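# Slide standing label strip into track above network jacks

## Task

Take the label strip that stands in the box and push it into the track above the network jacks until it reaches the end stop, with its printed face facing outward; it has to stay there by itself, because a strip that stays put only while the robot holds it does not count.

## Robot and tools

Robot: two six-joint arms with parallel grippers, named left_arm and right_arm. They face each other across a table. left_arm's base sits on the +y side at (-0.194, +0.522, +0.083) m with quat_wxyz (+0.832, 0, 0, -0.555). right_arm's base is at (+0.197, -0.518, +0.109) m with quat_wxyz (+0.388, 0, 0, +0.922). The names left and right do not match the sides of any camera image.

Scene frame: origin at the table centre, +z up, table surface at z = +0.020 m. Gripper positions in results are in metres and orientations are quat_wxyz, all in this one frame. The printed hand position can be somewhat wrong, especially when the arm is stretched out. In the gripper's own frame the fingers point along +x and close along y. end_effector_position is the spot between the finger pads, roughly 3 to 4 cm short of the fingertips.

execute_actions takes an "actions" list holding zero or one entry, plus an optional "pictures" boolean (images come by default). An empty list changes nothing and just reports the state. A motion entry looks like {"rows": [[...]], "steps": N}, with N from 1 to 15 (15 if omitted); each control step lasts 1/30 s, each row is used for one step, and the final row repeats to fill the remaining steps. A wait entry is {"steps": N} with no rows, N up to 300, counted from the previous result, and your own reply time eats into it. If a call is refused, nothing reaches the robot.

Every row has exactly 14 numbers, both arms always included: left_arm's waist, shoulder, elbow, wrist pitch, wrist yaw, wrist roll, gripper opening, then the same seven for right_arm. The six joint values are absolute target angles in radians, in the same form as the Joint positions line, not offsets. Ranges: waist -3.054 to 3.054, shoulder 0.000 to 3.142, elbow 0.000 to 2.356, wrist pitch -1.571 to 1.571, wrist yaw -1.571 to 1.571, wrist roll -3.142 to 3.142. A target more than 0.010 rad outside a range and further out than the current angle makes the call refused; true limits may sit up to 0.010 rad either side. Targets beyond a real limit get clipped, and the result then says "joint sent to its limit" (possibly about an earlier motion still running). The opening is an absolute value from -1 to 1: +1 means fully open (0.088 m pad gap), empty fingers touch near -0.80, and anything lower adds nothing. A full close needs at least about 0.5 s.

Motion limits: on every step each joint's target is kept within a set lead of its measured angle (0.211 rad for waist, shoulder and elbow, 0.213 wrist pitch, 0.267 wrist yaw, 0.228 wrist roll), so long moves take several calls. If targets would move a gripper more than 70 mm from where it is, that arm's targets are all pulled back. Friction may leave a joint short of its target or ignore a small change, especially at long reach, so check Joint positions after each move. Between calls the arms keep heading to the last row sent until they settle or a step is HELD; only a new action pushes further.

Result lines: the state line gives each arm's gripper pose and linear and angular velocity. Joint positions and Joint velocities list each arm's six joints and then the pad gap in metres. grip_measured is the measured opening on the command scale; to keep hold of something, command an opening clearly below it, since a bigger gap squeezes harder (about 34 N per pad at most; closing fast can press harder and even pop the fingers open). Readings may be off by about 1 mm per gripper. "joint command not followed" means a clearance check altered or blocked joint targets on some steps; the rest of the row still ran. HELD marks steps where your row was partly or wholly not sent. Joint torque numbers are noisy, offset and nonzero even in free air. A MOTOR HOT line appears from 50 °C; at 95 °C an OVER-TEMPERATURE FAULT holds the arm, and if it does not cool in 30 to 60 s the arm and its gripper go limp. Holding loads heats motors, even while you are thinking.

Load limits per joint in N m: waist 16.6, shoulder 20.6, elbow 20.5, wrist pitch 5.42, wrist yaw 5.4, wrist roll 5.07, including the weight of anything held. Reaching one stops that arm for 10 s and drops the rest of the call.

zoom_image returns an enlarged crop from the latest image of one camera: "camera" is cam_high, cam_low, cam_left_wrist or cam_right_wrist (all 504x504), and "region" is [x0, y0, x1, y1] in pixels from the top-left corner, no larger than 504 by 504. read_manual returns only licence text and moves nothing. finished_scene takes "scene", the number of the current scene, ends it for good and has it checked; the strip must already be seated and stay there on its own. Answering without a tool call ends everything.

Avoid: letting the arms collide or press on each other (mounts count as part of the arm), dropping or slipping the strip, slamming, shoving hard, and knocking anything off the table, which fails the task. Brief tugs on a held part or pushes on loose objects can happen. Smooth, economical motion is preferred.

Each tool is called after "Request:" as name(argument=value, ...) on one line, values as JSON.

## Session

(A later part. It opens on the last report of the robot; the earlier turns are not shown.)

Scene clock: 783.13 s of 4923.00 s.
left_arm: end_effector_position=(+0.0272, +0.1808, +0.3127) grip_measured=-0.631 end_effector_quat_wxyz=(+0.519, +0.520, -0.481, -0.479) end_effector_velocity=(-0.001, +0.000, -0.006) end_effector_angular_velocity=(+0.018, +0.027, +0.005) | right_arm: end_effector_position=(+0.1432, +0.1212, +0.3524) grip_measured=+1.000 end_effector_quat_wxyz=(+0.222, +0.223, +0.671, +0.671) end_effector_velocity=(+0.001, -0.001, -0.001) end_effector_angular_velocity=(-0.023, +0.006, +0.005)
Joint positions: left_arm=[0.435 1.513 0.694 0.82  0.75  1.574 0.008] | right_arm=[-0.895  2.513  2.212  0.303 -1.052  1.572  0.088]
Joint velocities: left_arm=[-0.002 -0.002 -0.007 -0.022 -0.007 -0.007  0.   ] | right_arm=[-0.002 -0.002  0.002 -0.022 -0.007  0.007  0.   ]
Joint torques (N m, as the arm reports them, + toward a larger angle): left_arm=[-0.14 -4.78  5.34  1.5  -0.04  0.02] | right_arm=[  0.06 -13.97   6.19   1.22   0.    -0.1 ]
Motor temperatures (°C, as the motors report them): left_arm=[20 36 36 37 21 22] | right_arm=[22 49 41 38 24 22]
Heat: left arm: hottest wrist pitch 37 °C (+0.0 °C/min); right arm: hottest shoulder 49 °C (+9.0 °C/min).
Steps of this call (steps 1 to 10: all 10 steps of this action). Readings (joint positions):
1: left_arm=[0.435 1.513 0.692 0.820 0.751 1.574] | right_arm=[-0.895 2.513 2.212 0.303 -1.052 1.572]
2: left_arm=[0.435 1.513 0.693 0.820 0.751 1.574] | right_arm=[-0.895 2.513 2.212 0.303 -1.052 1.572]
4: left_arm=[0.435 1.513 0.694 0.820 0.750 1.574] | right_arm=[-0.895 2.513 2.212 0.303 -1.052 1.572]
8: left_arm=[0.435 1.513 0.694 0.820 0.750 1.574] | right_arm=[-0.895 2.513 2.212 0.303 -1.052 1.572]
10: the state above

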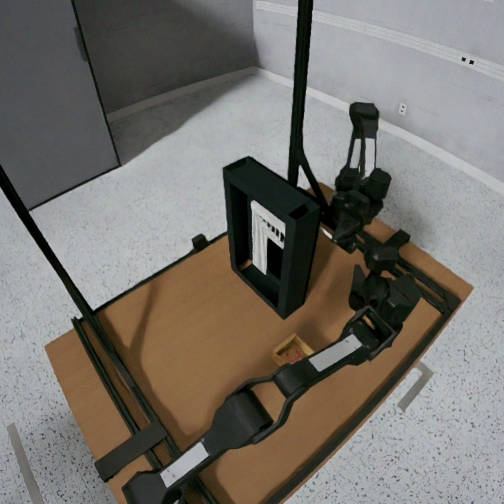

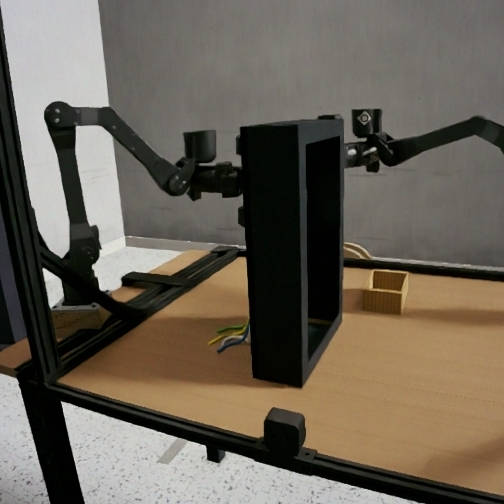

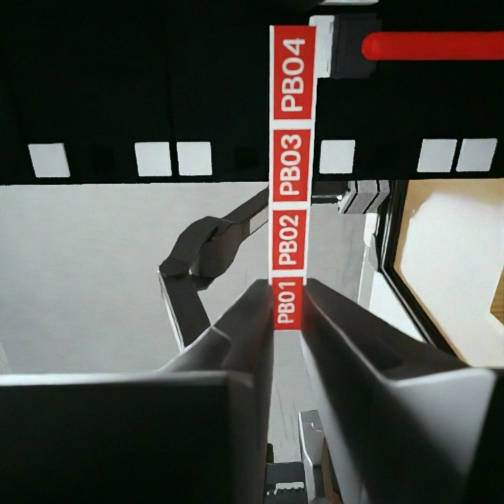

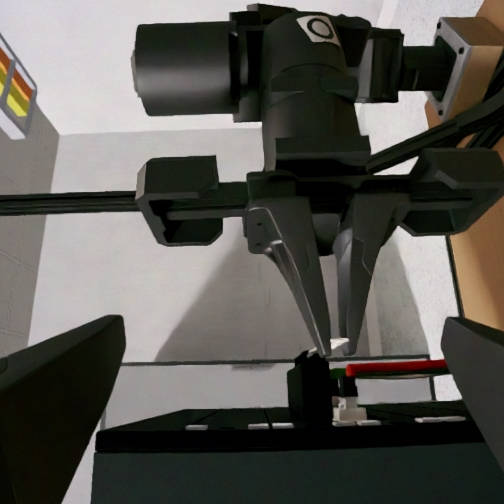

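Request:
execute_actions(actions=[{"rows":[[0.428,1.513,0.694,0.822,0.742,1.574,-0.85,-0.895,2.522,2.212,0.303,-1.052,1.572,1],[0.425,1.513,0.694,0.822,0.738,1.574,-0.85,-0.895,2.522,2.212,0.303,-1.052,1.572,1],[0.4215,1.513,0.694,0.823,0.734,1.574,-0.85,-0.895,2.522,2.212,0.303,-1.052,1.572,1]],"steps":14}])

Request:
zoom_image(camera="cam_right_wrist", region=[285, 325, 345, 385])

Request:
zoom_image(camera="cam_left_wrist", region=[240, 0, 350, 110])

Scene clock: 794.60 s of 4923.00 s.
left_arm: end_effector_position=(+0.0248, +0.1783, +0.3127) grip_measured=-0.631 end_effector_quat_wxyz=(+0.518, +0.520, -0.481, -0.479) end_effector_velocity=(+0.000, -0.000, +0.001) end_effector_angular_velocity=(+0.001, +0.009, +0.005) | right_arm: end_effector_position=(+0.1430, +0.1213, +0.3517) grip_measured=+1.000 end_effector_quat_wxyz=(+0.222, +0.222, +0.672, +0.671) end_effector_velocity=(-0.004, -0.003, -0.003) end_effector_angular_velocity=(-0.016, -0.002, +0.024)
Joint positions: left_arm=[0.424 1.513 0.694 0.821 0.739 1.574 0.008] | right_arm=[-0.894  2.514  2.212  0.302 -1.052  1.572  0.088]
Joint velocities: left_arm=[-0.002 -0.002  0.002 -0.007 -0.007 -0.007 -0.   ] | right_arm=[ 0.002 -0.002 -0.002 -0.022 -0.022 -0.007  0.   ]
Joint torques (N m, as the arm reports them, + toward a larger angle): left_arm=[-0.17 -4.87  5.32  1.71 -0.12 -0.02] | right_arm=[ -0.12 -13.24   6.22   1.28  -0.04  -0.06]
Motor temperatures (°C, as the motors report them): left_arm=[20 36 36 37 21 22] | right_arm=[22 54 41 38 24 22]
Heat: left arm: hottest wrist pitch 37 °C (+0.0 °C/min); right arm: hottest shoulder 54 °C (+14.1 °C/min). Fold the right arm in close to its base before you think long.
MOTOR HOT: a motor of the right arm reached 50 °C. Now the hottest motor of the right arm, joint 2 (shoulder), reports 54 °C. The temperature limit of the motors' drives, at which the controller stops that arm, is 95 °C. To cool a motor, set the load down, stop pushing, or move to a pose that needs little force.
Steps of this call (steps 1 to 15: the robot went on to your last target; steps 16 to 330: nothing new was sent; steps 331 to 344: all 14 steps of this action). Readings (joint positions):
331: left_arm=[0.435 1.513 0.694 0.820 0.750 1.574] | right_arm=[-0.894 2.514 2.212 0.302 -1.052 1.572]
332: left_arm=[0.434 1.513 0.694 0.820 0.750 1.574] | right_arm=[-0.894 2.514 2.212 0.302 -1.052 1.572]
334: left_arm=[0.429 1.513 0.694 0.820 0.744 1.574] | right_arm=[-0.894 2.514 2.212 0.302 -1.052 1.572]
338: left_arm=[0.424 1.513 0.694 0.821 0.740 1.574] | right_arm=[-0.894 2.514 2.212 0.302 -1.052 1.572]
344: the state above

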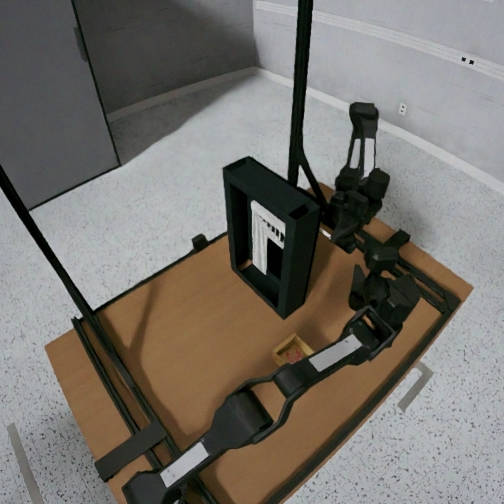

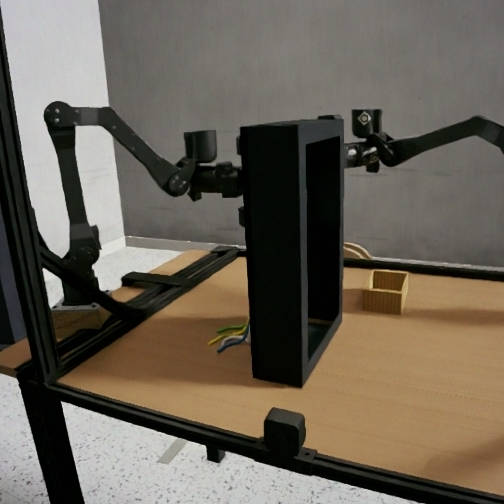

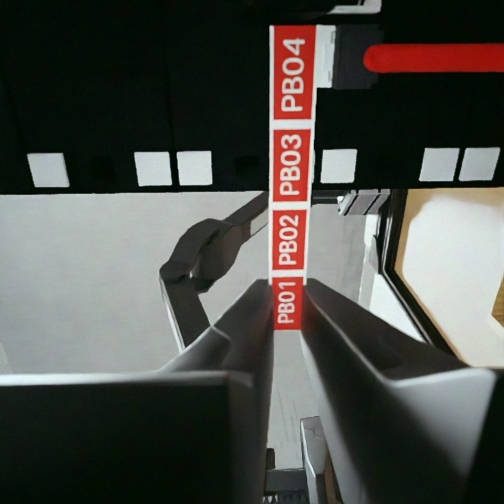

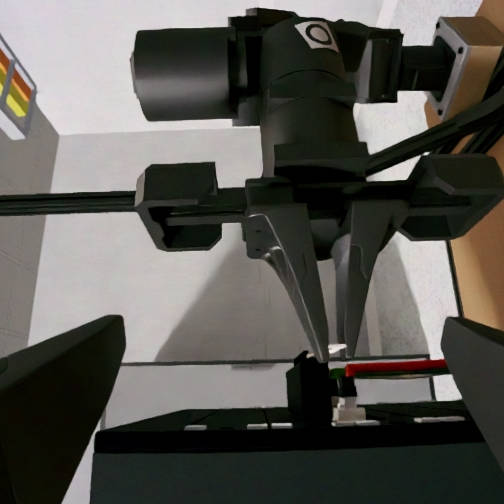

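Region (285, 325, 345, 385) of cam_right_wrist's 504x504 image, scaled by 8.400, with more detail than that image has.

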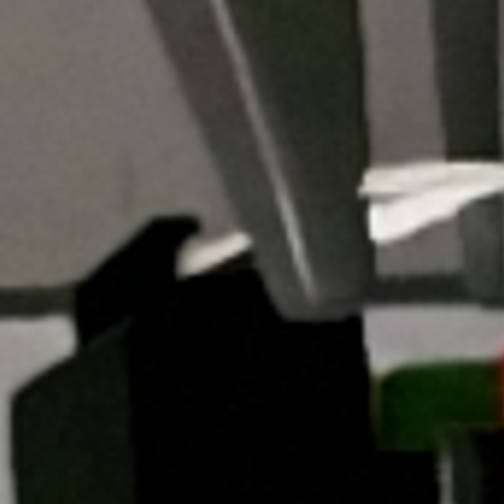

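Region (240, 0, 350, 110) of cam_left_wrist's 504x504 image, scaled by 4.582, with more detail than that image has.

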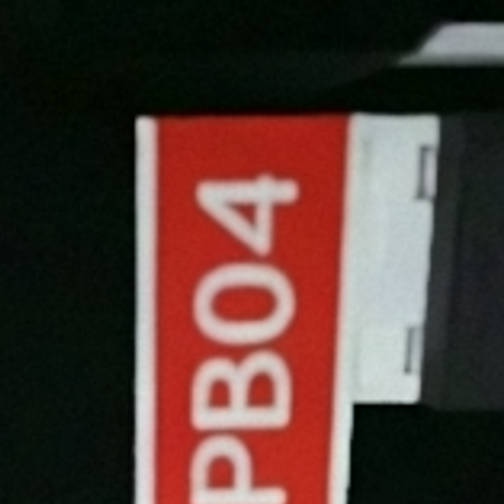

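Request:
execute_actions(actions=[{"rows":[[0.4215,1.503,0.685,0.821,0.734,1.574,-0.85,-0.895,2.525,2.212,0.303,-1.052,1.572,1],[0.42,1.501,0.683,0.821,0.7325,1.574,-0.85,-0.895,2.525,2.212,0.303,-1.052,1.572,1],[0.4183,1.499,0.6812,0.821,0.7308,1.574,-0.85,-0.895,2.525,2.212,0.303,-1.052,1.572,1],[0.4167,1.497,0.6794,0.821,0.7292,1.574,-0.85,-0.895,2.525,2.212,0.303,-1.052,1.572,1],[0.415,1.495,0.6776,0.821,0.7275,1.574,-0.85,-0.895,2.525,2.212,0.303,-1.052,1.572,1],[0.4133,1.493,0.6758,0.821,0.7258,1.574,-0.85,-0.895,2.525,2.212,0.303,-1.052,1.572,1],[0.4117,1.491,0.674,0.821,0.7242,1.574,-0.85,-0.895,2.525,2.212,0.303,-1.052,1.572,1],[0.41,1.489,0.6722,0.821,0.7225,1.574,-0.85,-0.895,2.525,2.212,0.303,-1.052,1.572,1],[0.4083,1.487,0.6704,0.821,0.7208,1.574,-0.85,-0.895,2.525,2.212,0.303,-1.052,1.572,1],[0.4067,1.485,0.6686,0.821,0.7192,1.574,-0.85,-0.895,2.525,2.212,0.303,-1.052,1.572,1],[0.405,1.483,0.6668,0.821,0.7175,1.574,-0.85,-0.895,2.525,2.212,0.303,-1.052,1.572,1],[0.4033,1.481,0.665,0.821,0.7158,1.574,-0.85,-0.895,2.525,2.212,0.303,-1.052,1.572,1],[0.402,1.479,0.663,0.821,0.7145,1.574,-0.85,-0.895,2.525,2.212,0.303,-1.052,1.572,1]],"steps":15}], pictures=false)

Request:
execute_actions(actions=[{"rows":[[0.402,1.479,0.663,0.821,0.7145,1.574,-0.85,-0.895,2.525,2.212,0.303,-1.052,1.572,1],[0.402,1.479,0.663,0.821,0.7145,1.574,-0.85,-0.895,2.525,2.212,0.303,-1.052,1.572,1],[0.402,1.479,0.663,0.821,0.7145,1.574,-0.85,-0.895,2.525,2.212,0.303,-1.052,1.572,1],[0.402,1.479,0.663,0.821,0.7145,1.574,-0.85,-0.895,2.525,2.212,0.303,-1.052,1.572,1],[0.4045,1.488,0.671,0.821,0.7185,1.574,-0.85,-0.895,2.525,2.212,0.303,-1.052,1.572,1]],"steps":7}])

Request:
zoom_image(camera="cam_right_wrist", region=[285, 325, 345, 385])

Request:
zoom_image(camera="cam_left_wrist", region=[240, 0, 350, 110])

Scene clock: 809.53 s of 4923.00 s.
left_arm: end_effector_position=(+0.0177, +0.1781, +0.3135) grip_measured=-0.631 end_effector_quat_wxyz=(+0.519, +0.520, -0.482, -0.477) end_effector_velocity=(-0.015, +0.001, -0.002) end_effector_angular_velocity=(+0.006, -0.002, -0.020) | right_arm: end_effector_position=(+0.1430, +0.1216, +0.3506) grip_measured=+1.000 end_effector_quat_wxyz=(+0.222, +0.222, +0.672, +0.670) end_effector_velocity=(+0.001, -0.001, -0.001) end_effector_angular_velocity=(-0.001, -0.003, +0.005)
Joint positions: left_arm=[0.406 1.493 0.676 0.821 0.721 1.574 0.008] | right_arm=[-0.894  2.516  2.212  0.302 -1.052  1.572  0.088]
Joint velocities: left_arm=[-0.027 -0.037 -0.037 -0.007 -0.007  0.007 -0.001] | right_arm=[-0.002 -0.002 -0.002 -0.007 -0.007 -0.007  0.   ]
Joint torques (N m, as the arm reports them, + toward a larger angle): left_arm=[-0.16 -5.57  4.41  1.56 -0.11 -0.03] | right_arm=[ -0.11 -13.11   6.28   1.29  -0.05  -0.05]
Motor temperatures (°C, as the motors report them): left_arm=[20 36 36 38 21 22] | right_arm=[22 57 41 37 24 22]
Heat: left arm: hottest wrist pitch 38 °C (+1.0 °C/min); right arm: hottest shoulder 57 °C (+17.2 °C/min). Fold the right arm in close to its base before you think long.
MOTOR HOT: still on. Now the hottest motor of the right arm, joint 2 (shoulder), reports 57 °C; a drive's own limit is 95 °C.
Steps of this call (steps 1 to 15: the robot went on to your last target; steps 16 to 433: nothing new was sent; steps 434 to 448: all 15 steps of this action). Readings (joint positions):
434: left_arm=[0.423 1.513 0.694 0.821 0.739 1.574] | right_arm=[-0.894 2.516 2.212 0.302 -1.052 1.572]
435: left_arm=[0.423 1.513 0.694 0.821 0.739 1.574] | right_arm=[-0.894 2.516 2.212 0.302 -1.052 1.572]
437: left_arm=[0.422 1.513 0.694 0.821 0.737 1.574] | right_arm=[-0.894 2.516 2.212 0.302 -1.052 1.572]
441: left_arm=[0.417 1.506 0.689 0.821 0.731 1.574] | right_arm=[-0.894 2.516 2.212 0.302 -1.052 1.572]
448: the state above

Scene clock: 809.77 s of 4923.00 s.
left_arm: end_effector_position=(+0.0172, +0.1782, +0.3133) grip_measured=-0.630 end_effector_quat_wxyz=(+0.519, +0.520, -0.482, -0.478) end_effector_velocity=(-0.000, +0.000, -0.001) end_effector_angular_velocity=(+0.005, +0.013, +0.005) | right_arm: end_effector_position=(+0.1430, +0.1216, +0.3504) grip_measured=+1.000 end_effector_quat_wxyz=(+0.222, +0.222, +0.672, +0.670) end_effector_velocity=(+0.002, +0.001, -0.001) end_effector_angular_velocity=(-0.001, -0.004, -0.010)
Joint positions: left_arm=[0.405 1.491 0.674 0.821 0.72  1.574 0.008] | right_arm=[-0.894  2.516  2.212  0.302 -1.052  1.572  0.088]
Joint velocities: left_arm=[-0.002 -0.002 -0.002 -0.007 -0.007 -0.007  0.   ] | right_arm=[-0.002 -0.002 -0.002 -0.007  0.007 -0.007  0.   ]
Joint torques (N m, as the arm reports them, + toward a larger angle): left_arm=[ 0.07 -5.11  4.92  1.56 -0.05 -0.03] | right_arm=[ -0.1  -13.15   6.24   1.3   -0.05  -0.06]
Motor temperatures (°C, as the motors report them): left_arm=[20 36 36 38 21 22] | right_arm=[22 57 41 37 24 22]
Heat: left arm: hottest wrist pitch 38 °C (+1.0 °C/min); right arm: hottest shoulder 57 °C (+17.1 °C/min). Fold the right arm in close to its base before you think long.
MOTOR HOT: still on. Now the hottest motor of the right arm, joint 2 (shoulder), reports 57 °C; a drive's own limit is 95 °C.
Steps of this call (steps 1 to 7: all 7 steps of this action). Readings (joint positions):
1: left_arm=[0.405 1.492 0.676 0.821 0.721 1.574] | right_arm=[-0.894 2.516 2.212 0.302 -1.052 1.572]
2: left_arm=[0.405 1.492 0.675 0.821 0.721 1.574] | right_arm=[-0.894 2.516 2.212 0.302 -1.052 1.572]
4: left_arm=[0.405 1.491 0.675 0.821 0.720 1.574] | right_arm=[-0.894 2.516 2.212 0.302 -1.052 1.572]
7: the state above

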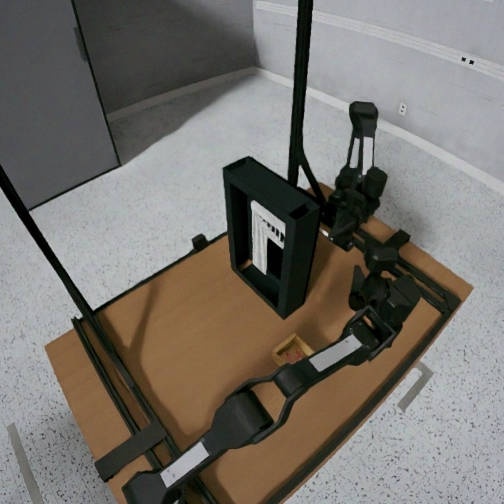

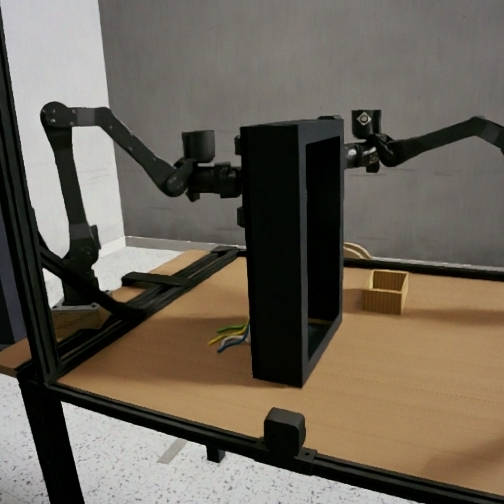

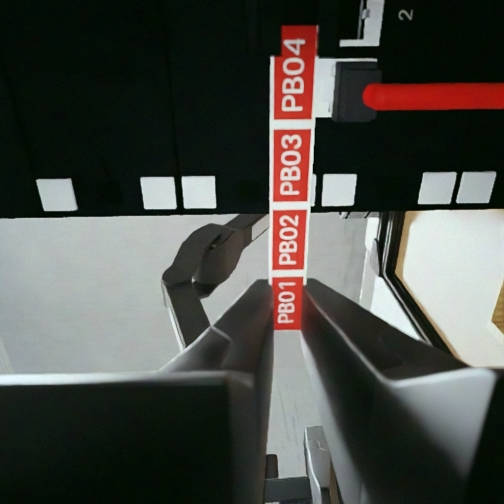

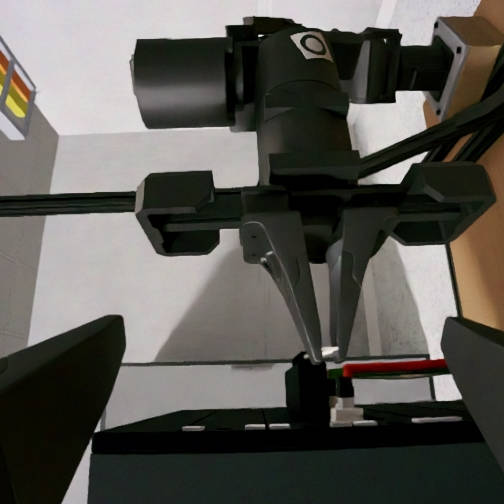

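Region (285, 325, 345, 385) of cam_right_wrist's 504x504 image, scaled by 8.400, with more detail than that image has.

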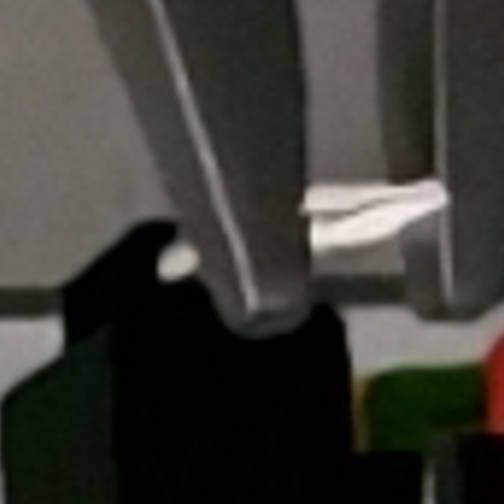

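Region (240, 0, 350, 110) of cam_left_wrist's 504x504 image, scaled by 4.582, with more detail than that image has.

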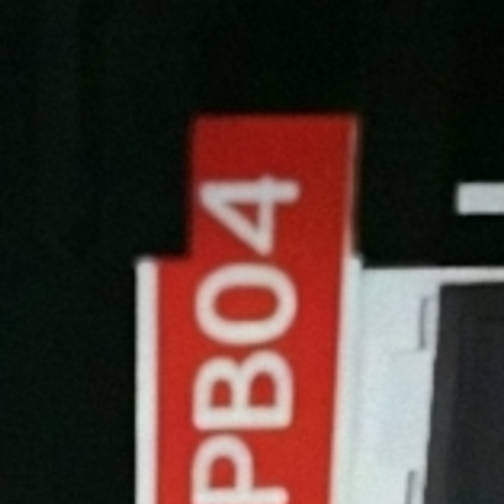

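Request:
execute_actions(actions=[{"rows":[[0.402,1.48,0.663,0.8155,0.7145,1.574,-0.85,-0.895,2.49,2.19,0.3,-1.052,1.572,1],[0.3992,1.4768,0.6603,0.8151,0.7117,1.574,-0.85,-0.895,2.46,2.165,0.296,-1.052,1.572,1],[0.3964,1.4737,0.6576,0.8147,0.7089,1.574,-0.85,-0.895,2.425,2.135,0.29,-1.052,1.572,1],[0.3935,1.4706,0.6549,0.8143,0.706,1.574,-0.85,-0.895,2.385,2.1,0.284,-1.052,1.572,1],[0.3907,1.4674,0.6521,0.8139,0.7032,1.574,-0.85,-0.895,2.345,2.065,0.277,-1.052,1.572,1],[0.3879,1.4643,0.6494,0.8135,0.7004,1.574,-0.85,-0.895,2.305,2.03,0.27,-1.052,1.572,1],[0.385,1.4611,0.6467,0.8131,0.6976,1.574,-0.85,-0.895,2.265,1.995,0.263,-1.052,1.572,1],[0.3822,1.458,0.644,0.8127,0.6948,1.574,-0.85,-0.895,2.225,1.96,0.256,-1.052,1.572,1],[0.3794,1.4549,0.6413,0.8124,0.6919,1.574,-0.85,-0.895,2.185,1.925,0.249,-1.052,1.572,1],[0.3765,1.4517,0.6386,0.812,0.6891,1.574,-0.85,-0.895,2.145,1.89,0.242,-1.052,1.572,1],[0.3737,1.4486,0.6359,0.8116,0.6863,1.574,-0.85,-0.895,2.105,1.855,0.235,-1.052,1.572,1],[0.3709,1.4454,0.6331,0.8112,0.6835,1.574,-0.85,-0.895,2.065,1.82,0.228,-1.052,1.572,1],[0.368,1.4423,0.6304,0.8108,0.6806,1.574,-0.85,-0.895,2.025,1.785,0.221,-1.052,1.572,1],[0.3652,1.4391,0.6277,0.8104,0.6778,1.574,-0.85,-0.895,1.985,1.75,0.214,-1.052,1.572,1],[0.3624,1.436,0.625,0.81,0.675,1.574,-0.85,-0.895,1.945,1.715,0.207,-1.052,1.572,1]],"steps":15}], pictures=false)

Request:
execute_actions(actions=[{"rows":[[0.3624,1.436,0.625,0.81,0.675,1.574,-0.85,-0.895,1.905,1.68,0.2,-1.052,1.572,1],[0.3624,1.436,0.625,0.81,0.675,1.574,-0.85,-0.895,1.865,1.645,0.2,-1.052,1.572,1],[0.3624,1.436,0.625,0.81,0.675,1.574,-0.85,-0.895,1.825,1.61,0.2,-1.052,1.572,1],[0.3624,1.436,0.625,0.81,0.675,1.574,-0.85,-0.895,1.785,1.575,0.2,-1.052,1.572,1],[0.3624,1.436,0.625,0.81,0.675,1.574,-0.85,-0.895,1.745,1.54,0.2,-1.052,1.572,1],[0.3624,1.436,0.625,0.81,0.675,1.574,-0.85,-0.895,1.705,1.505,0.2,-1.052,1.572,1],[0.3645,1.445,0.633,0.811,0.679,1.574,-0.85,-0.895,1.67,1.475,0.2,-1.052,1.572,1],[0.3645,1.445,0.633,0.811,0.679,1.574,-0.85,-0.895,1.64,1.45,0.2,-1.052,1.572,1],[0.3645,1.445,0.633,0.811,0.679,1.574,-0.85,-0.895,1.62,1.43,0.2,-1.052,1.572,1],[0.3645,1.445,0.633,0.811,0.679,1.574,-0.85,-0.895,1.605,1.42,0.2,-1.052,1.572,1],[0.3645,1.445,0.633,0.811,0.679,1.574,-0.85,-0.895,1.6,1.415,0.2,-1.052,1.572,1]],"steps":15}])

Request:
zoom_image(camera="cam_left_wrist", region=[210, 0, 380, 170])

Scene clock: 846.23 s of 4923.00 s.
left_arm: end_effector_position=(+0.0047, +0.1781, +0.3129) grip_measured=-0.631 end_effector_quat_wxyz=(+0.519, +0.520, -0.481, -0.479) end_effector_velocity=(-0.033, +0.000, -0.003) end_effector_angular_velocity=(+0.008, +0.016, +0.005) | right_arm: end_effector_position=(+0.1325, +0.0335, +0.4405) grip_measured=+1.000 end_effector_quat_wxyz=(+0.223, +0.221, +0.678, +0.664) end_effector_velocity=(-0.037, -0.310, +0.286) end_effector_angular_velocity=(+0.176, -0.018, +0.005)
Joint positions: left_arm=[0.372 1.455 0.644 0.813 0.687 1.574 0.008] | right_arm=[-0.895  2.063  1.816  0.229 -1.052  1.572  0.088]
Joint velocities: left_arm=[-0.09  -0.095 -0.085 -0.022 -0.095 -0.007  0.   ] | right_arm=[-0.002 -1.346 -0.979 -0.183 -0.007  0.007  0.   ]
Joint torques (N m, as the arm reports them, + toward a larger angle): left_arm=[ 0.08 -5.5   4.19  1.45 -0.12 -0.04] | right_arm=[ -0.09 -12.73   4.28   0.95  -0.05  -0.07]
Motor temperatures (°C, as the motors report them): left_arm=[20 37 35 38 21 22] | right_arm=[22 62 40 37 24 22]
Heat: left arm: hottest wrist pitch 38 °C (+1.0 °C/min); right arm: hottest shoulder 62 °C (+11.2 °C/min). Fold the right arm in close to its base before you think long.
MOTOR HOT: still on. Now the hottest motor of the right arm, joint 2 (shoulder), reports 62 °C; a drive's own limit is 95 °C.
Steps of this call (steps 1 to 15: the robot went on to your last target; steps 16 to 1079: nothing new was sent; steps 1080 to 1094: all 15 steps of this action). Readings (joint positions):
1080: left_arm=[0.405 1.490 0.673 0.821 0.720 1.574] | right_arm=[-0.895 2.521 2.210 0.302 -1.052 1.572]
1081: left_arm=[0.405 1.490 0.673 0.820 0.720 1.574] | right_arm=[-0.895 2.517 2.205 0.302 -1.052 1.572]
1083: left_arm=[0.402 1.489 0.672 0.818 0.716 1.574] | right_arm=[-0.895 2.489 2.167 0.294 -1.052 1.572]
1087: left_arm=[0.392 1.478 0.662 0.816 0.706 1.574] | right_arm=[-0.895 2.371 2.039 0.269 -1.052 1.572]
1094: the state above

Scene clock: 846.73 s of 4923.00 s.
left_arm: end_effector_position=(+0.0019, +0.1781, +0.3130) grip_measured=-0.631 end_effector_quat_wxyz=(+0.518, +0.520, -0.481, -0.479) end_effector_velocity=(+0.002, +0.001, -0.001) end_effector_angular_velocity=(+0.005, +0.012, +0.010) | right_arm: end_effector_position=(+0.1188, -0.0795, +0.4959) grip_measured=+1.000 end_effector_quat_wxyz=(+0.221, +0.224, +0.663, +0.680) end_effector_velocity=(-0.003, -0.027, +0.012) end_effector_angular_velocity=(+0.037, -0.008, +0.005)
Joint positions: left_arm=[0.365 1.447 0.637 0.812 0.681 1.574 0.008] | right_arm=[-0.895  1.614  1.438  0.202 -1.052  1.572  0.088]
Joint velocities: left_arm=[ 0.002 -0.002 -0.002 -0.007 -0.007 -0.007 -0.   ] | right_arm=[-0.002 -0.1   -0.076  0.007 -0.007 -0.007  0.   ]
Joint torques (N m, as the arm reports them, + toward a larger angle): left_arm=[-0.06 -4.75  4.99  1.5  -0.04 -0.05] | right_arm=[-0.09 -8.48  4.54  1.15 -0.01 -0.06]
Motor temperatures (°C, as the motors report them): left_arm=[20 37 35 38 21 22] | right_arm=[22 62 40 37 24 22]
Heat: left arm: hottest wrist pitch 38 °C (+1.0 °C/min); right arm: hottest shoulder 62 °C (+11.1 °C/min). Fold the right arm in close to its base before you think long.
MOTOR HOT: still on. Now the hottest motor of the right arm, joint 2 (shoulder), reports 62 °C; a drive's own limit is 95 °C.
Steps of this call (steps 1 to 15: all 15 steps of this action). Readings (joint positions):
1: left_arm=[0.369 1.452 0.641 0.813 0.685 1.574] | right_arm=[-0.895 2.019 1.782 0.222 -1.052 1.572]
2: left_arm=[0.367 1.450 0.639 0.812 0.684 1.574] | right_arm=[-0.895 1.976 1.748 0.216 -1.052 1.572]
4: left_arm=[0.365 1.448 0.637 0.812 0.682 1.574] | right_arm=[-0.895 1.895 1.678 0.209 -1.052 1.572]
8: left_arm=[0.365 1.448 0.637 0.812 0.681 1.574] | right_arm=[-0.895 1.745 1.536 0.202 -1.052 1.572]
15: the state above

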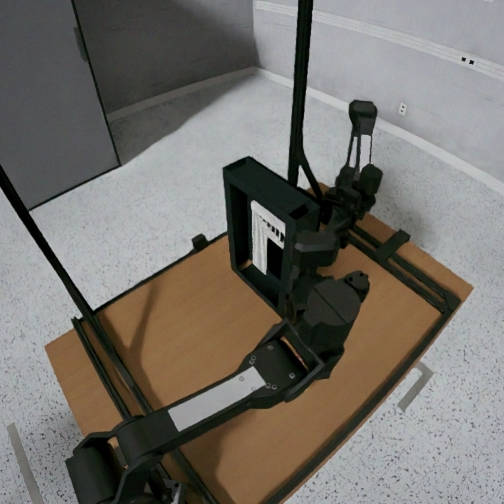

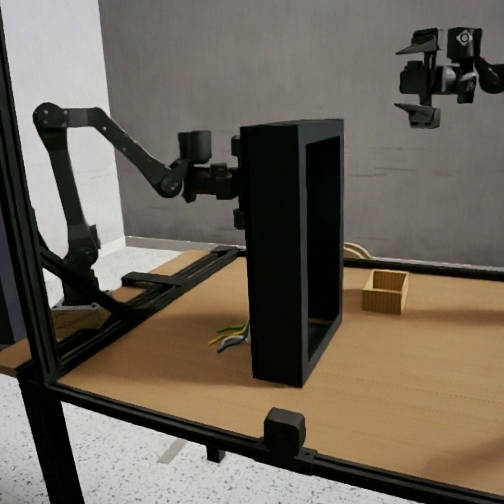

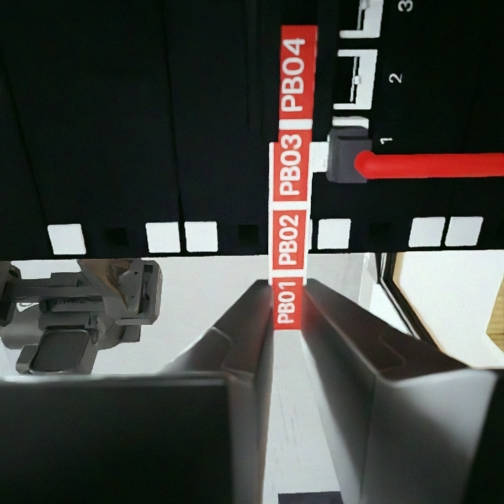

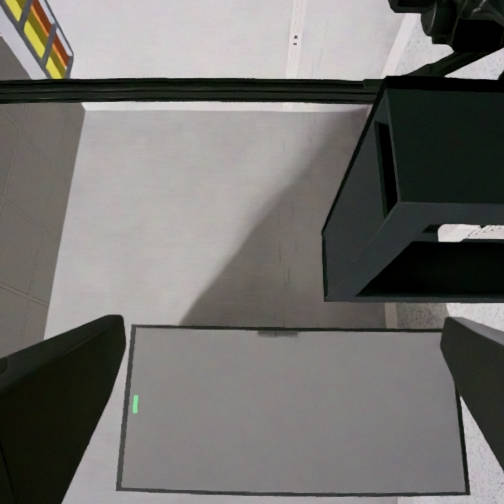

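Region (210, 0, 380, 170) of cam_left_wrist's 504x504 image, scaled by 2.965, with more detail than that image has.

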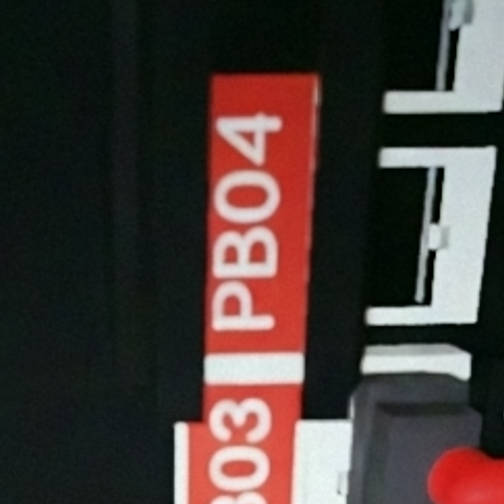

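Request:
execute_actions(actions=[{"rows":[[0.3624,1.436,0.625,0.808,0.675,1.574,-0.85,-0.895,1.62,1.43,0.2,-1.052,1.572,1],[0.3594,1.433,0.6225,0.8075,0.672,1.574,-0.85,-0.895,1.62,1.43,0.2,-1.052,1.572,1],[0.3564,1.4299,0.62,0.8069,0.6689,1.574,-0.85,-0.895,1.62,1.43,0.2,-1.052,1.572,1],[0.3533,1.4269,0.6175,0.8064,0.6659,1.574,-0.85,-0.895,1.62,1.43,0.2,-1.052,1.572,1],[0.3503,1.4239,0.615,0.8059,0.6629,1.574,-0.85,-0.895,1.62,1.43,0.2,-1.052,1.572,1],[0.3473,1.4208,0.6125,0.8053,0.6598,1.574,-0.85,-0.895,1.62,1.43,0.2,-1.052,1.572,1],[0.3443,1.4178,0.61,0.8048,0.6568,1.574,-0.85,-0.895,1.62,1.43,0.2,-1.052,1.572,1],[0.3413,1.4148,0.6075,0.8043,0.6538,1.574,-0.85,-0.895,1.62,1.43,0.2,-1.052,1.572,1],[0.3382,1.4117,0.605,0.8037,0.6507,1.574,-0.85,-0.895,1.62,1.43,0.2,-1.052,1.572,1],[0.3352,1.4087,0.6025,0.8032,0.6477,1.574,-0.85,-0.895,1.62,1.43,0.2,-1.052,1.572,1],[0.3322,1.4056,0.6,0.8026,0.6446,1.574,-0.85,-0.895,1.62,1.43,0.2,-1.052,1.572,1],[0.3292,1.4026,0.5975,0.8021,0.6416,1.574,-0.85,-0.895,1.62,1.43,0.2,-1.052,1.572,1],[0.3261,1.3996,0.595,0.8016,0.6386,1.574,-0.85,-0.895,1.62,1.43,0.2,-1.052,1.572,1],[0.3231,1.3965,0.5925,0.801,0.6355,1.574,-0.85,-0.895,1.62,1.43,0.2,-1.052,1.572,1],[0.3201,1.3935,0.59,0.8005,0.6325,1.574,-0.85,-0.895,1.62,1.43,0.2,-1.052,1.572,1]],"steps":15}], pictures=false)

Request:
execute_actions(actions=[{"rows":[[0.3171,1.3907,0.5878,0.7999,0.6295,1.574,-0.85,-0.895,1.62,1.43,0.2,-1.052,1.572,1],[0.314,1.3879,0.5857,0.7992,0.6264,1.574,-0.85,-0.895,1.62,1.43,0.2,-1.052,1.572,1],[0.311,1.3851,0.5835,0.7986,0.6234,1.574,-0.85,-0.895,1.62,1.43,0.2,-1.052,1.572,1],[0.3079,1.3823,0.5814,0.798,0.6204,1.574,-0.85,-0.895,1.62,1.43,0.2,-1.052,1.572,1],[0.3049,1.3795,0.5792,0.7973,0.6173,1.574,-0.85,-0.895,1.62,1.43,0.2,-1.052,1.572,1],[0.3019,1.3767,0.5771,0.7967,0.6143,1.574,-0.85,-0.895,1.62,1.43,0.2,-1.052,1.572,1],[0.2988,1.3739,0.5749,0.7961,0.6113,1.574,-0.85,-0.895,1.62,1.43,0.2,-1.052,1.572,1],[0.2958,1.3712,0.5728,0.7954,0.6082,1.574,-0.85,-0.895,1.62,1.43,0.2,-1.052,1.572,1],[0.2927,1.3684,0.5706,0.7948,0.6052,1.574,-0.85,-0.895,1.62,1.43,0.2,-1.052,1.572,1],[0.2897,1.3656,0.5685,0.7942,0.6022,1.574,-0.85,-0.895,1.62,1.43,0.2,-1.052,1.572,1],[0.2867,1.3628,0.5663,0.7935,0.5991,1.574,-0.85,-0.895,1.62,1.43,0.2,-1.052,1.572,1],[0.2836,1.36,0.5642,0.7929,0.5961,1.574,-0.85,-0.895,1.62,1.43,0.2,-1.052,1.572,1],[0.2806,1.3572,0.562,0.7923,0.5931,1.574,-0.85,-0.895,1.62,1.43,0.2,-1.052,1.572,1],[0.2775,1.3544,0.5599,0.7916,0.59,1.574,-0.85,-0.895,1.62,1.43,0.2,-1.052,1.572,1],[0.2745,1.3516,0.5577,0.791,0.587,1.574,-0.85,-0.895,1.62,1.43,0.2,-1.052,1.572,1]],"steps":15}], pictures=false)

Request:
execute_actions(actions=[{"rows":[[0.2745,1.3516,0.5577,0.791,0.587,1.574,-0.85,-0.895,1.62,1.43,0.2,-1.052,1.572,1],[0.2745,1.3516,0.5577,0.791,0.587,1.574,-0.85,-0.895,1.62,1.43,0.2,-1.052,1.572,1],[0.2745,1.3516,0.5577,0.791,0.587,1.574,-0.85,-0.895,1.62,1.43,0.2,-1.052,1.572,1],[0.2745,1.3516,0.5577,0.791,0.587,1.574,-0.85,-0.895,1.62,1.43,0.2,-1.052,1.572,1],[0.2745,1.3516,0.5577,0.791,0.587,1.574,-0.85,-0.895,1.62,1.43,0.2,-1.052,1.572,1],[0.2745,1.3516,0.5577,0.791,0.587,1.574,-0.85,-0.895,1.62,1.43,0.2,-1.052,1.572,1],[0.2765,1.361,0.566,0.792,0.591,1.574,-0.85,-0.895,1.62,1.43,0.2,-1.052,1.572,1]],"steps":9}])

Request:
zoom_image(camera="cam_left_wrist", region=[210, 180, 380, 350])

Scene clock: 896.97 s of 4923.00 s.
left_arm: end_effector_position=(-0.0105, +0.1781, +0.3125) grip_measured=-0.631 end_effector_quat_wxyz=(+0.519, +0.520, -0.480, -0.479) end_effector_velocity=(-0.033, +0.000, -0.004) end_effector_angular_velocity=(+0.007, +0.030, +0.000) | right_arm: end_effector_position=(+0.1186, -0.0810, +0.4906) grip_measured=+1.000 end_effector_quat_wxyz=(+0.222, +0.223, +0.668, +0.674) end_effector_velocity=(+0.000, -0.001, +0.001) end_effector_angular_velocity=(+0.013, -0.005, +0.005)
Joint positions: left_arm=[0.33  1.412 0.608 0.803 0.645 1.574 0.008] | right_arm=[-0.895  1.608  1.418  0.2   -1.052  1.572  0.088]
Joint velocities: left_arm=[-0.095 -0.09  -0.081 -0.022 -0.095 -0.022  0.   ] | right_arm=[-0.002 -0.002 -0.002  0.007 -0.007 -0.007  0.   ]
Joint torques (N m, as the arm reports them, + toward a larger angle): left_arm=[-0.35 -5.32  4.51  1.43 -0.15 -0.02] | right_arm=[-0.08 -6.38  7.45  1.24 -0.03 -0.07]
Motor temperatures (°C, as the motors report them): left_arm=[20 36 35 37 21 22] | right_arm=[22 52 39 37 24 22]
Heat: left arm: hottest wrist pitch 37 °C (-1.0 °C/min); right arm: hottest shoulder 52 °C (-9.0 °C/min). Fold the right arm in close to its base before you think long.
MOTOR HOT: still on. Now the hottest motor of the right arm, joint 2 (shoulder), reports 52 °C; a drive's own limit is 95 °C.
Steps of this call (steps 1 to 30: the robot went on to your last target; steps 31 to 1492: nothing new was sent; steps 1493 to 1507: all 15 steps of this action). Readings (joint positions):
1493: left_arm=[0.364 1.447 0.635 0.811 0.681 1.574] | right_arm=[-0.895 1.607 1.418 0.200 -1.052 1.572]
1494: left_arm=[0.364 1.447 0.635 0.811 0.681 1.574] | right_arm=[-0.895 1.607 1.418 0.200 -1.052 1.572]
1496: left_arm=[0.362 1.445 0.634 0.810 0.676 1.574] | right_arm=[-0.895 1.607 1.418 0.200 -1.052 1.572]
1500: left_arm=[0.351 1.434 0.625 0.807 0.666 1.574] | right_arm=[-0.895 1.607 1.418 0.200 -1.052 1.572]
1507: the state above

Scene clock: 897.47 s of 4923.00 s.
left_arm: end_effector_position=(-0.0255, +0.1782, +0.3128) grip_measured=-0.632 end_effector_quat_wxyz=(+0.519, +0.520, -0.480, -0.479) end_effector_velocity=(-0.031, +0.000, -0.001) end_effector_angular_velocity=(+0.000, +0.023, +0.000) | right_arm: end_effector_position=(+0.1186, -0.0810, +0.4906) grip_measured=+1.000 end_effector_quat_wxyz=(+0.222, +0.223, +0.668, +0.674) end_effector_velocity=(+0.000, -0.003, -0.001) end_effector_angular_velocity=(-0.013, +0.005, +0.005)
Joint positions: left_arm=[0.284 1.369 0.575 0.794 0.599 1.574 0.008] | right_arm=[-0.895  1.608  1.418  0.2   -1.052  1.572  0.088]
Joint velocities: left_arm=[-0.095 -0.085 -0.066 -0.022 -0.095 -0.022 -0.002] | right_arm=[-0.002 -0.007 -0.007 -0.007 -0.007  0.007  0.   ]
Joint torques (N m, as the arm reports them, + toward a larger angle): left_arm=[-0.43 -5.    4.53  1.48 -0.16 -0.02] | right_arm=[-0.09 -6.4   7.43  1.25 -0.03 -0.07]
Motor temperatures (°C, as the motors report them): left_arm=[20 36 35 37 21 22] | right_arm=[22 52 39 37 24 22]
Heat: left arm: hottest wrist pitch 37 °C (-1.0 °C/min); right arm: hottest shoulder 52 °C (-9.1 °C/min). Fold the right arm in close to its base before you think long.
MOTOR HOT: still on. Now the hottest motor of the right arm, joint 2 (shoulder), reports 52 °C; a drive's own limit is 95 °C.
Steps of this call (steps 1 to 15: all 15 steps of this action). Readings (joint positions):
1: left_arm=[0.327 1.409 0.605 0.803 0.642 1.574] | right_arm=[-0.895 1.608 1.418 0.200 -1.052 1.572]
2: left_arm=[0.324 1.406 0.603 0.802 0.639 1.574] | right_arm=[-0.895 1.608 1.418 0.200 -1.052 1.572]
4: left_arm=[0.318 1.400 0.599 0.801 0.633 1.574] | right_arm=[-0.895 1.608 1.418 0.200 -1.052 1.572]
8: left_arm=[0.305 1.389 0.590 0.799 0.621 1.574] | right_arm=[-0.895 1.608 1.418 0.200 -1.052 1.572]
15: the state above

Scene clock: 897.77 s of 4923.00 s.
left_arm: end_effector_position=(-0.0280, +0.1782, +0.3127) grip_measured=-0.630 end_effector_quat_wxyz=(+0.518, +0.520, -0.481, -0.479) end_effector_velocity=(-0.001, +0.001, -0.001) end_effector_angular_velocity=(-0.001, -0.009, +0.005) | right_arm: end_effector_position=(+0.1186, -0.0810, +0.4906) grip_measured=+1.000 end_effector_quat_wxyz=(+0.222, +0.223, +0.668, +0.674) end_effector_velocity=(-0.003, -0.003, -0.001) end_effector_angular_velocity=(-0.001, -0.004, +0.024)
Joint positions: left_arm=[0.277 1.363 0.57  0.793 0.593 1.574 0.008] | right_arm=[-0.895  1.608  1.418  0.2   -1.052  1.572  0.088]
Joint velocities: left_arm=[-0.002 -0.002 -0.007  0.007 -0.007  0.007 -0.   ] | right_arm=[ 0.002 -0.002 -0.002 -0.007 -0.022 -0.007  0.   ]
Joint torques (N m, as the arm reports them, + toward a larger angle): left_arm=[-0.07 -4.22  5.07  1.55 -0.05 -0.03] | right_arm=[-0.09 -6.43  7.41  1.25 -0.04 -0.07]
Motor temperatures (°C, as the motors report them): left_arm=[20 36 35 37 21 22] | right_arm=[22 52 39 37 24 22]
Heat: left arm: hottest wrist pitch 37 °C (-1.0 °C/min); right arm: hottest shoulder 52 °C (-9.1 °C/min). Fold the right arm in close to its base before you think long.
MOTOR HOT: still on. Now the hottest motor of the right arm, joint 2 (shoulder), reports 52 °C; a drive's own limit is 95 °C.
Steps of this call (steps 1 to 9: all 9 steps of this action). Readings (joint positions):
1: left_arm=[0.281 1.367 0.573 0.794 0.597 1.574] | right_arm=[-0.895 1.608 1.418 0.200 -1.052 1.572]
2: left_arm=[0.279 1.365 0.571 0.793 0.596 1.574] | right_arm=[-0.895 1.608 1.418 0.200 -1.052 1.572]
4: left_arm=[0.278 1.363 0.570 0.793 0.594 1.574] | right_arm=[-0.895 1.608 1.418 0.200 -1.052 1.572]
8: left_arm=[0.277 1.363 0.570 0.793 0.593 1.574] | right_arm=[-0.895 1.608 1.418 0.200 -1.052 1.572]
9: the state above

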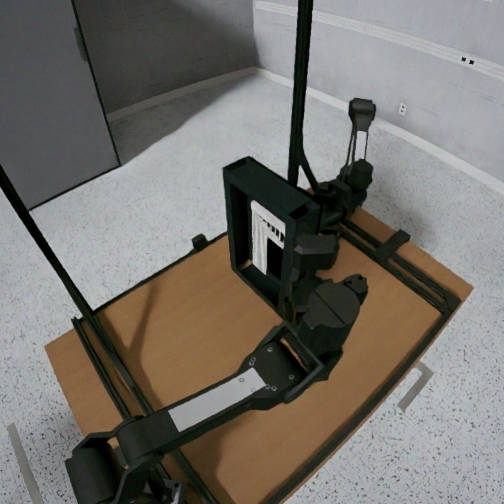

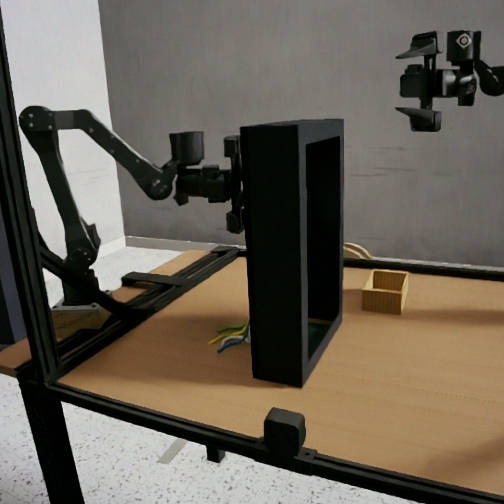

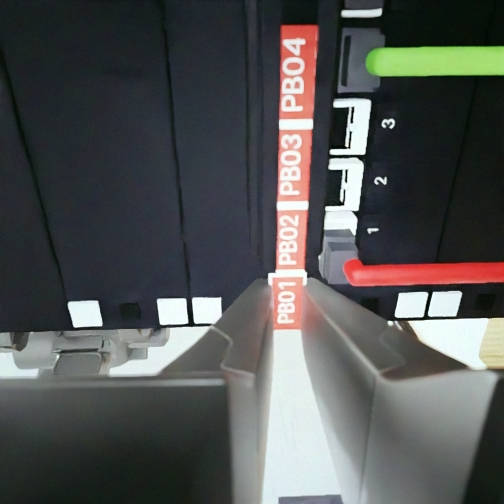

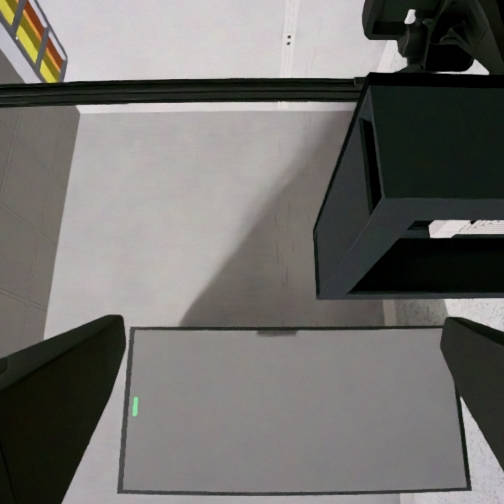

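Region (210, 180, 380, 350) of cam_left_wrist's 504x504 image, scaled by 2.965, with more detail than that image has.

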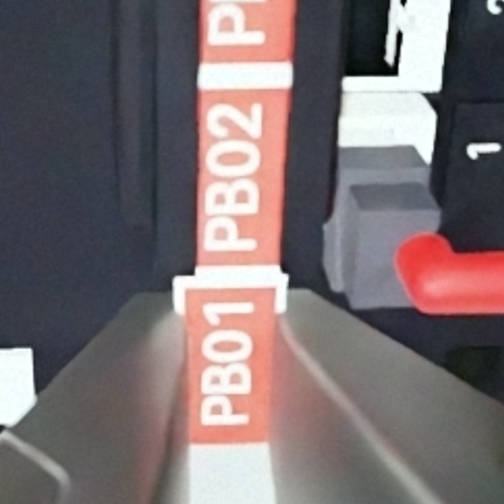

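Request:
execute_actions(actions=[{"rows":[[0.277,1.363,0.57,0.793,0.593,1.574,-0.66,-0.895,1.64,1.445,0.203,-1.052,1.572,1],[0.277,1.363,0.57,0.793,0.593,1.574,-0.6,-0.895,1.67,1.47,0.207,-1.052,1.572,1],[0.277,1.363,0.57,0.793,0.593,1.574,-0.55,-0.895,1.705,1.5,0.211,-1.052,1.572,1],[0.277,1.363,0.57,0.793,0.593,1.574,-0.5,-0.895,1.74,1.53,0.215,-1.052,1.572,1],[0.277,1.363,0.57,0.793,0.593,1.574,-0.45,-0.895,1.775,1.562,0.219,-1.052,1.572,1],[0.277,1.363,0.57,0.793,0.593,1.574,-0.45,-0.895,1.81,1.593,0.223,-1.052,1.572,1],[0.277,1.363,0.57,0.793,0.593,1.574,-0.45,-0.895,1.845,1.624,0.227,-1.052,1.572,1],[0.277,1.37,0.577,0.793,0.596,1.574,-0.45,-0.895,1.88,1.655,0.231,-1.052,1.572,1],[0.285,1.377,0.583,0.795,0.604,1.574,-0.45,-0.895,1.915,1.686,0.235,-1.052,1.572,1],[0.293,1.382,0.587,0.796,0.612,1.574,-0.45,-0.895,1.95,1.717,0.239,-1.052,1.572,1],[0.301,1.387,0.59,0.797,0.62,1.574,-0.45,-0.895,1.985,1.748,0.243,-1.052,1.572,1],[0.309,1.392,0.594,0.799,0.628,1.574,-0.45,-0.895,2.02,1.779,0.247,-1.052,1.572,1],[0.317,1.396,0.597,0.8,0.636,1.574,-0.45,-0.895,2.055,1.81,0.251,-1.052,1.572,1],[0.325,1.401,0.601,0.801,0.644,1.574,-0.45,-0.895,2.09,1.841,0.255,-1.052,1.572,1],[0.333,1.406,0.604,0.802,0.652,1.574,-0.45,-0.895,2.125,1.872,0.259,-1.052,1.572,1]],"steps":15}], pictures=false)

Request:
execute_actions(actions=[{"rows":[[0.34,1.41,0.607,0.803,0.658,1.574,-0.45,-0.895,2.16,1.903,0.263,-1.052,1.572,1],[0.345,1.412,0.609,0.804,0.663,1.574,-0.45,-0.895,2.195,1.934,0.267,-1.052,1.572,1],[0.345,1.412,0.609,0.804,0.663,1.574,-0.45,-0.895,2.23,1.965,0.271,-1.052,1.572,1],[0.345,1.412,0.609,0.804,0.663,1.574,-0.45,-0.895,2.265,1.996,0.275,-1.052,1.572,1],[0.345,1.412,0.609,0.804,0.663,1.574,-0.45,-0.895,2.3,2.027,0.279,-1.052,1.572,1],[0.345,1.412,0.609,0.804,0.663,1.574,-0.45,-0.895,2.335,2.058,0.283,-1.052,1.572,1],[0.345,1.412,0.609,0.804,0.663,1.574,-0.45,-0.895,2.368,2.087,0.287,-1.052,1.572,1],[0.345,1.412,0.609,0.804,0.663,1.574,-0.45,-0.895,2.398,2.114,0.29,-1.052,1.572,1],[0.345,1.412,0.609,0.804,0.663,1.574,-0.45,-0.895,2.426,2.138,0.293,-1.052,1.572,1],[0.345,1.412,0.609,0.804,0.663,1.574,-0.45,-0.895,2.451,2.16,0.296,-1.052,1.572,1],[0.345,1.412,0.609,0.804,0.663,1.574,-0.45,-0.895,2.473,2.179,0.298,-1.052,1.572,1],[0.345,1.412,0.609,0.804,0.663,1.574,-0.45,-0.895,2.491,2.195,0.3,-1.052,1.572,1],[0.345,1.412,0.609,0.804,0.663,1.574,-0.45,-0.895,2.505,2.208,0.302,-1.052,1.572,1],[0.345,1.412,0.609,0.804,0.663,1.574,-0.45,-0.895,2.515,2.217,0.303,-1.052,1.572,1],[0.345,1.412,0.609,0.804,0.663,1.574,-0.45,-0.895,2.52,2.221,0.304,-1.052,1.572,1]],"steps":15}])

Scene clock: 942.93 s of 4923.00 s.
left_arm: end_effector_position=(-0.0189, +0.1801, +0.3108) grip_measured=-0.453 end_effector_quat_wxyz=(+0.518, +0.520, -0.479, -0.482) end_effector_velocity=(+0.067, +0.015, -0.005) end_effector_angular_velocity=(+0.010, +0.034, +0.010) | right_arm: end_effector_position=(+0.1316, +0.0242, +0.4502) grip_measured=+1.000 end_effector_quat_wxyz=(+0.222, +0.223, +0.670, +0.672) end_effector_velocity=(+0.030, +0.249, -0.160) end_effector_angular_velocity=(-0.011, -0.002, -0.005)
Joint positions: left_arm=[0.311 1.385 0.582 0.797 0.628 1.574 0.017] | right_arm=[-0.895  2.023  1.782  0.246 -1.052  1.572  0.088]
Joint velocities: left_arm=[ 0.237  0.139  0.1    0.022  0.227 -0.022  0.001] | right_arm=[ 0.002  1.053  0.911  0.125  0.007 -0.007  0.   ]
Joint torques (N m, as the arm reports them, + toward a larger angle): left_arm=[ 0.36 -3.44  6.59  1.83  0.21 -0.05] | right_arm=[-0.08 -9.39  7.81  1.46 -0.03 -0.06]
Motor temperatures (°C, as the motors report them): left_arm=[20 35 35 38 21 22] | right_arm=[22 47 41 37 24 22]
Heat: left arm: hottest wrist pitch 38 °C (+1.0 °C/min); right arm: hottest shoulder 47 °C (-7.0 °C/min).
MOTOR HOT: cleared. Now the hottest motor of the right arm, joint 2 (shoulder), reports 47 °C.
Steps of this call (steps 1 to 15: the robot went on to your last target; steps 16 to 1340: nothing new was sent; steps 1341 to 1355: all 15 steps of this action). Readings (joint positions):
1341: left_arm=[0.277 1.362 0.568 0.792 0.592 1.574] | right_arm=[-0.895 1.615 1.423 0.200 -1.052 1.572]
1342: left_arm=[0.277 1.362 0.568 0.792 0.592 1.574] | right_arm=[-0.895 1.620 1.428 0.200 -1.052 1.572]
1344: left_arm=[0.277 1.362 0.568 0.792 0.592 1.574] | right_arm=[-0.895 1.652 1.463 0.206 -1.052 1.572]
1348: left_arm=[0.277 1.362 0.568 0.792 0.592 1.574] | right_arm=[-0.895 1.770 1.576 0.221 -1.052 1.572]
1355: the state above

Scene clock: 943.43 s of 4923.00 s.
left_arm: end_effector_position=(-0.0098, +0.1825, +0.3110) grip_measured=-0.450 end_effector_quat_wxyz=(+0.519, +0.520, -0.479, -0.481) end_effector_velocity=(-0.001, +0.001, -0.006) end_effector_angular_velocity=(+0.017, +0.055, +0.005) | right_arm: end_effector_position=(+0.1427, +0.1152, +0.3597) grip_measured=+1.000 end_effector_quat_wxyz=(+0.223, +0.222, +0.673, +0.669) end_effector_velocity=(+0.011, +0.074, -0.155) end_effector_angular_velocity=(-0.118, +0.011, -0.010)
Joint positions: left_arm=[0.343 1.402 0.596 0.802 0.658 1.574 0.017] | right_arm=[-0.895  2.476  2.176  0.295 -1.052  1.572  0.088]
Joint velocities: left_arm=[-0.002 -0.002 -0.007 -0.022 -0.007 -0.037 -0.   ] | right_arm=[-0.002  0.466  0.305  0.037  0.007 -0.007  0.   ]
Joint torques (N m, as the arm reports them, + toward a larger angle): left_arm=[ 0.23 -3.24  6.59  1.73  0.15 -0.04] | right_arm=[ -0.04 -13.11   8.25   1.55  -0.04  -0.06]
Motor temperatures (°C, as the motors report them): left_arm=[20 35 35 38 21 22] | right_arm=[22 47 41 37 24 22]
Heat: left arm: hottest wrist pitch 38 °C (+1.0 °C/min); right arm: hottest shoulder 47 °C (-7.1 °C/min).
Steps of this call (steps 1 to 15: all 15 steps of this action). Readings (joint positions):
1: left_arm=[0.319 1.389 0.586 0.798 0.636 1.574] | right_arm=[-0.895 2.058 1.813 0.250 -1.052 1.572]
2: left_arm=[0.326 1.394 0.589 0.799 0.642 1.574] | right_arm=[-0.895 2.093 1.844 0.254 -1.052 1.572]
4: left_arm=[0.337 1.399 0.593 0.801 0.650 1.574] | right_arm=[-0.895 2.161 1.906 0.262 -1.052 1.572]
8: left_arm=[0.342 1.402 0.596 0.802 0.656 1.574] | right_arm=[-0.895 2.295 2.030 0.279 -1.052 1.572]
15: the state above

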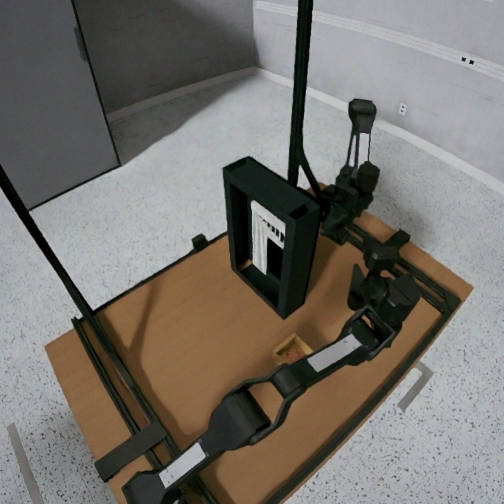

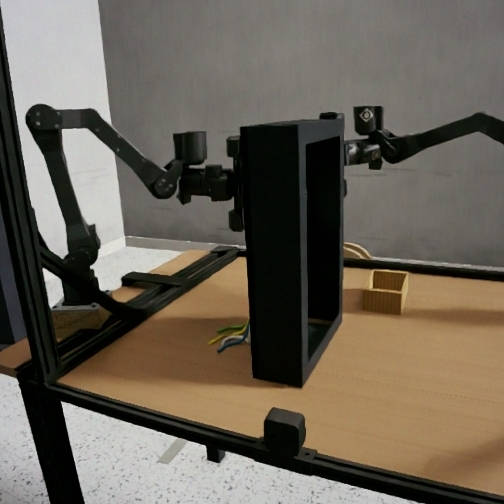

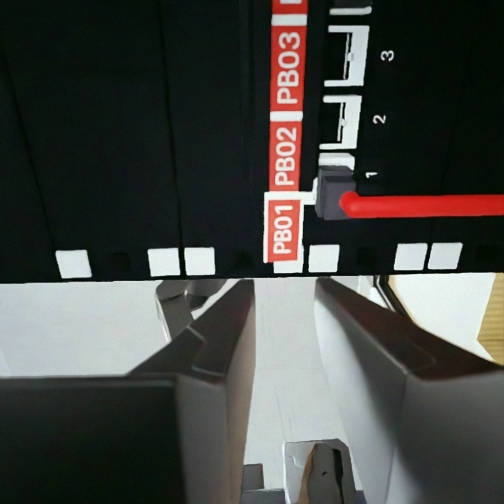

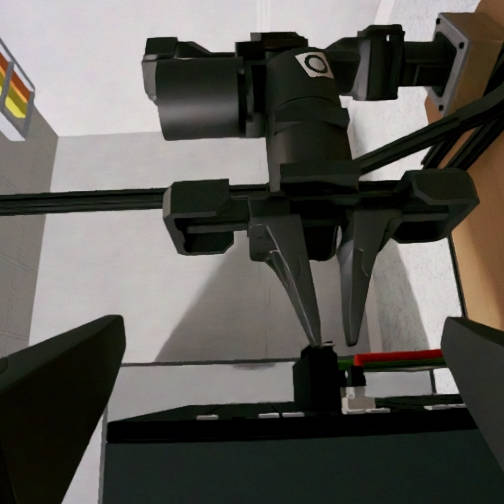

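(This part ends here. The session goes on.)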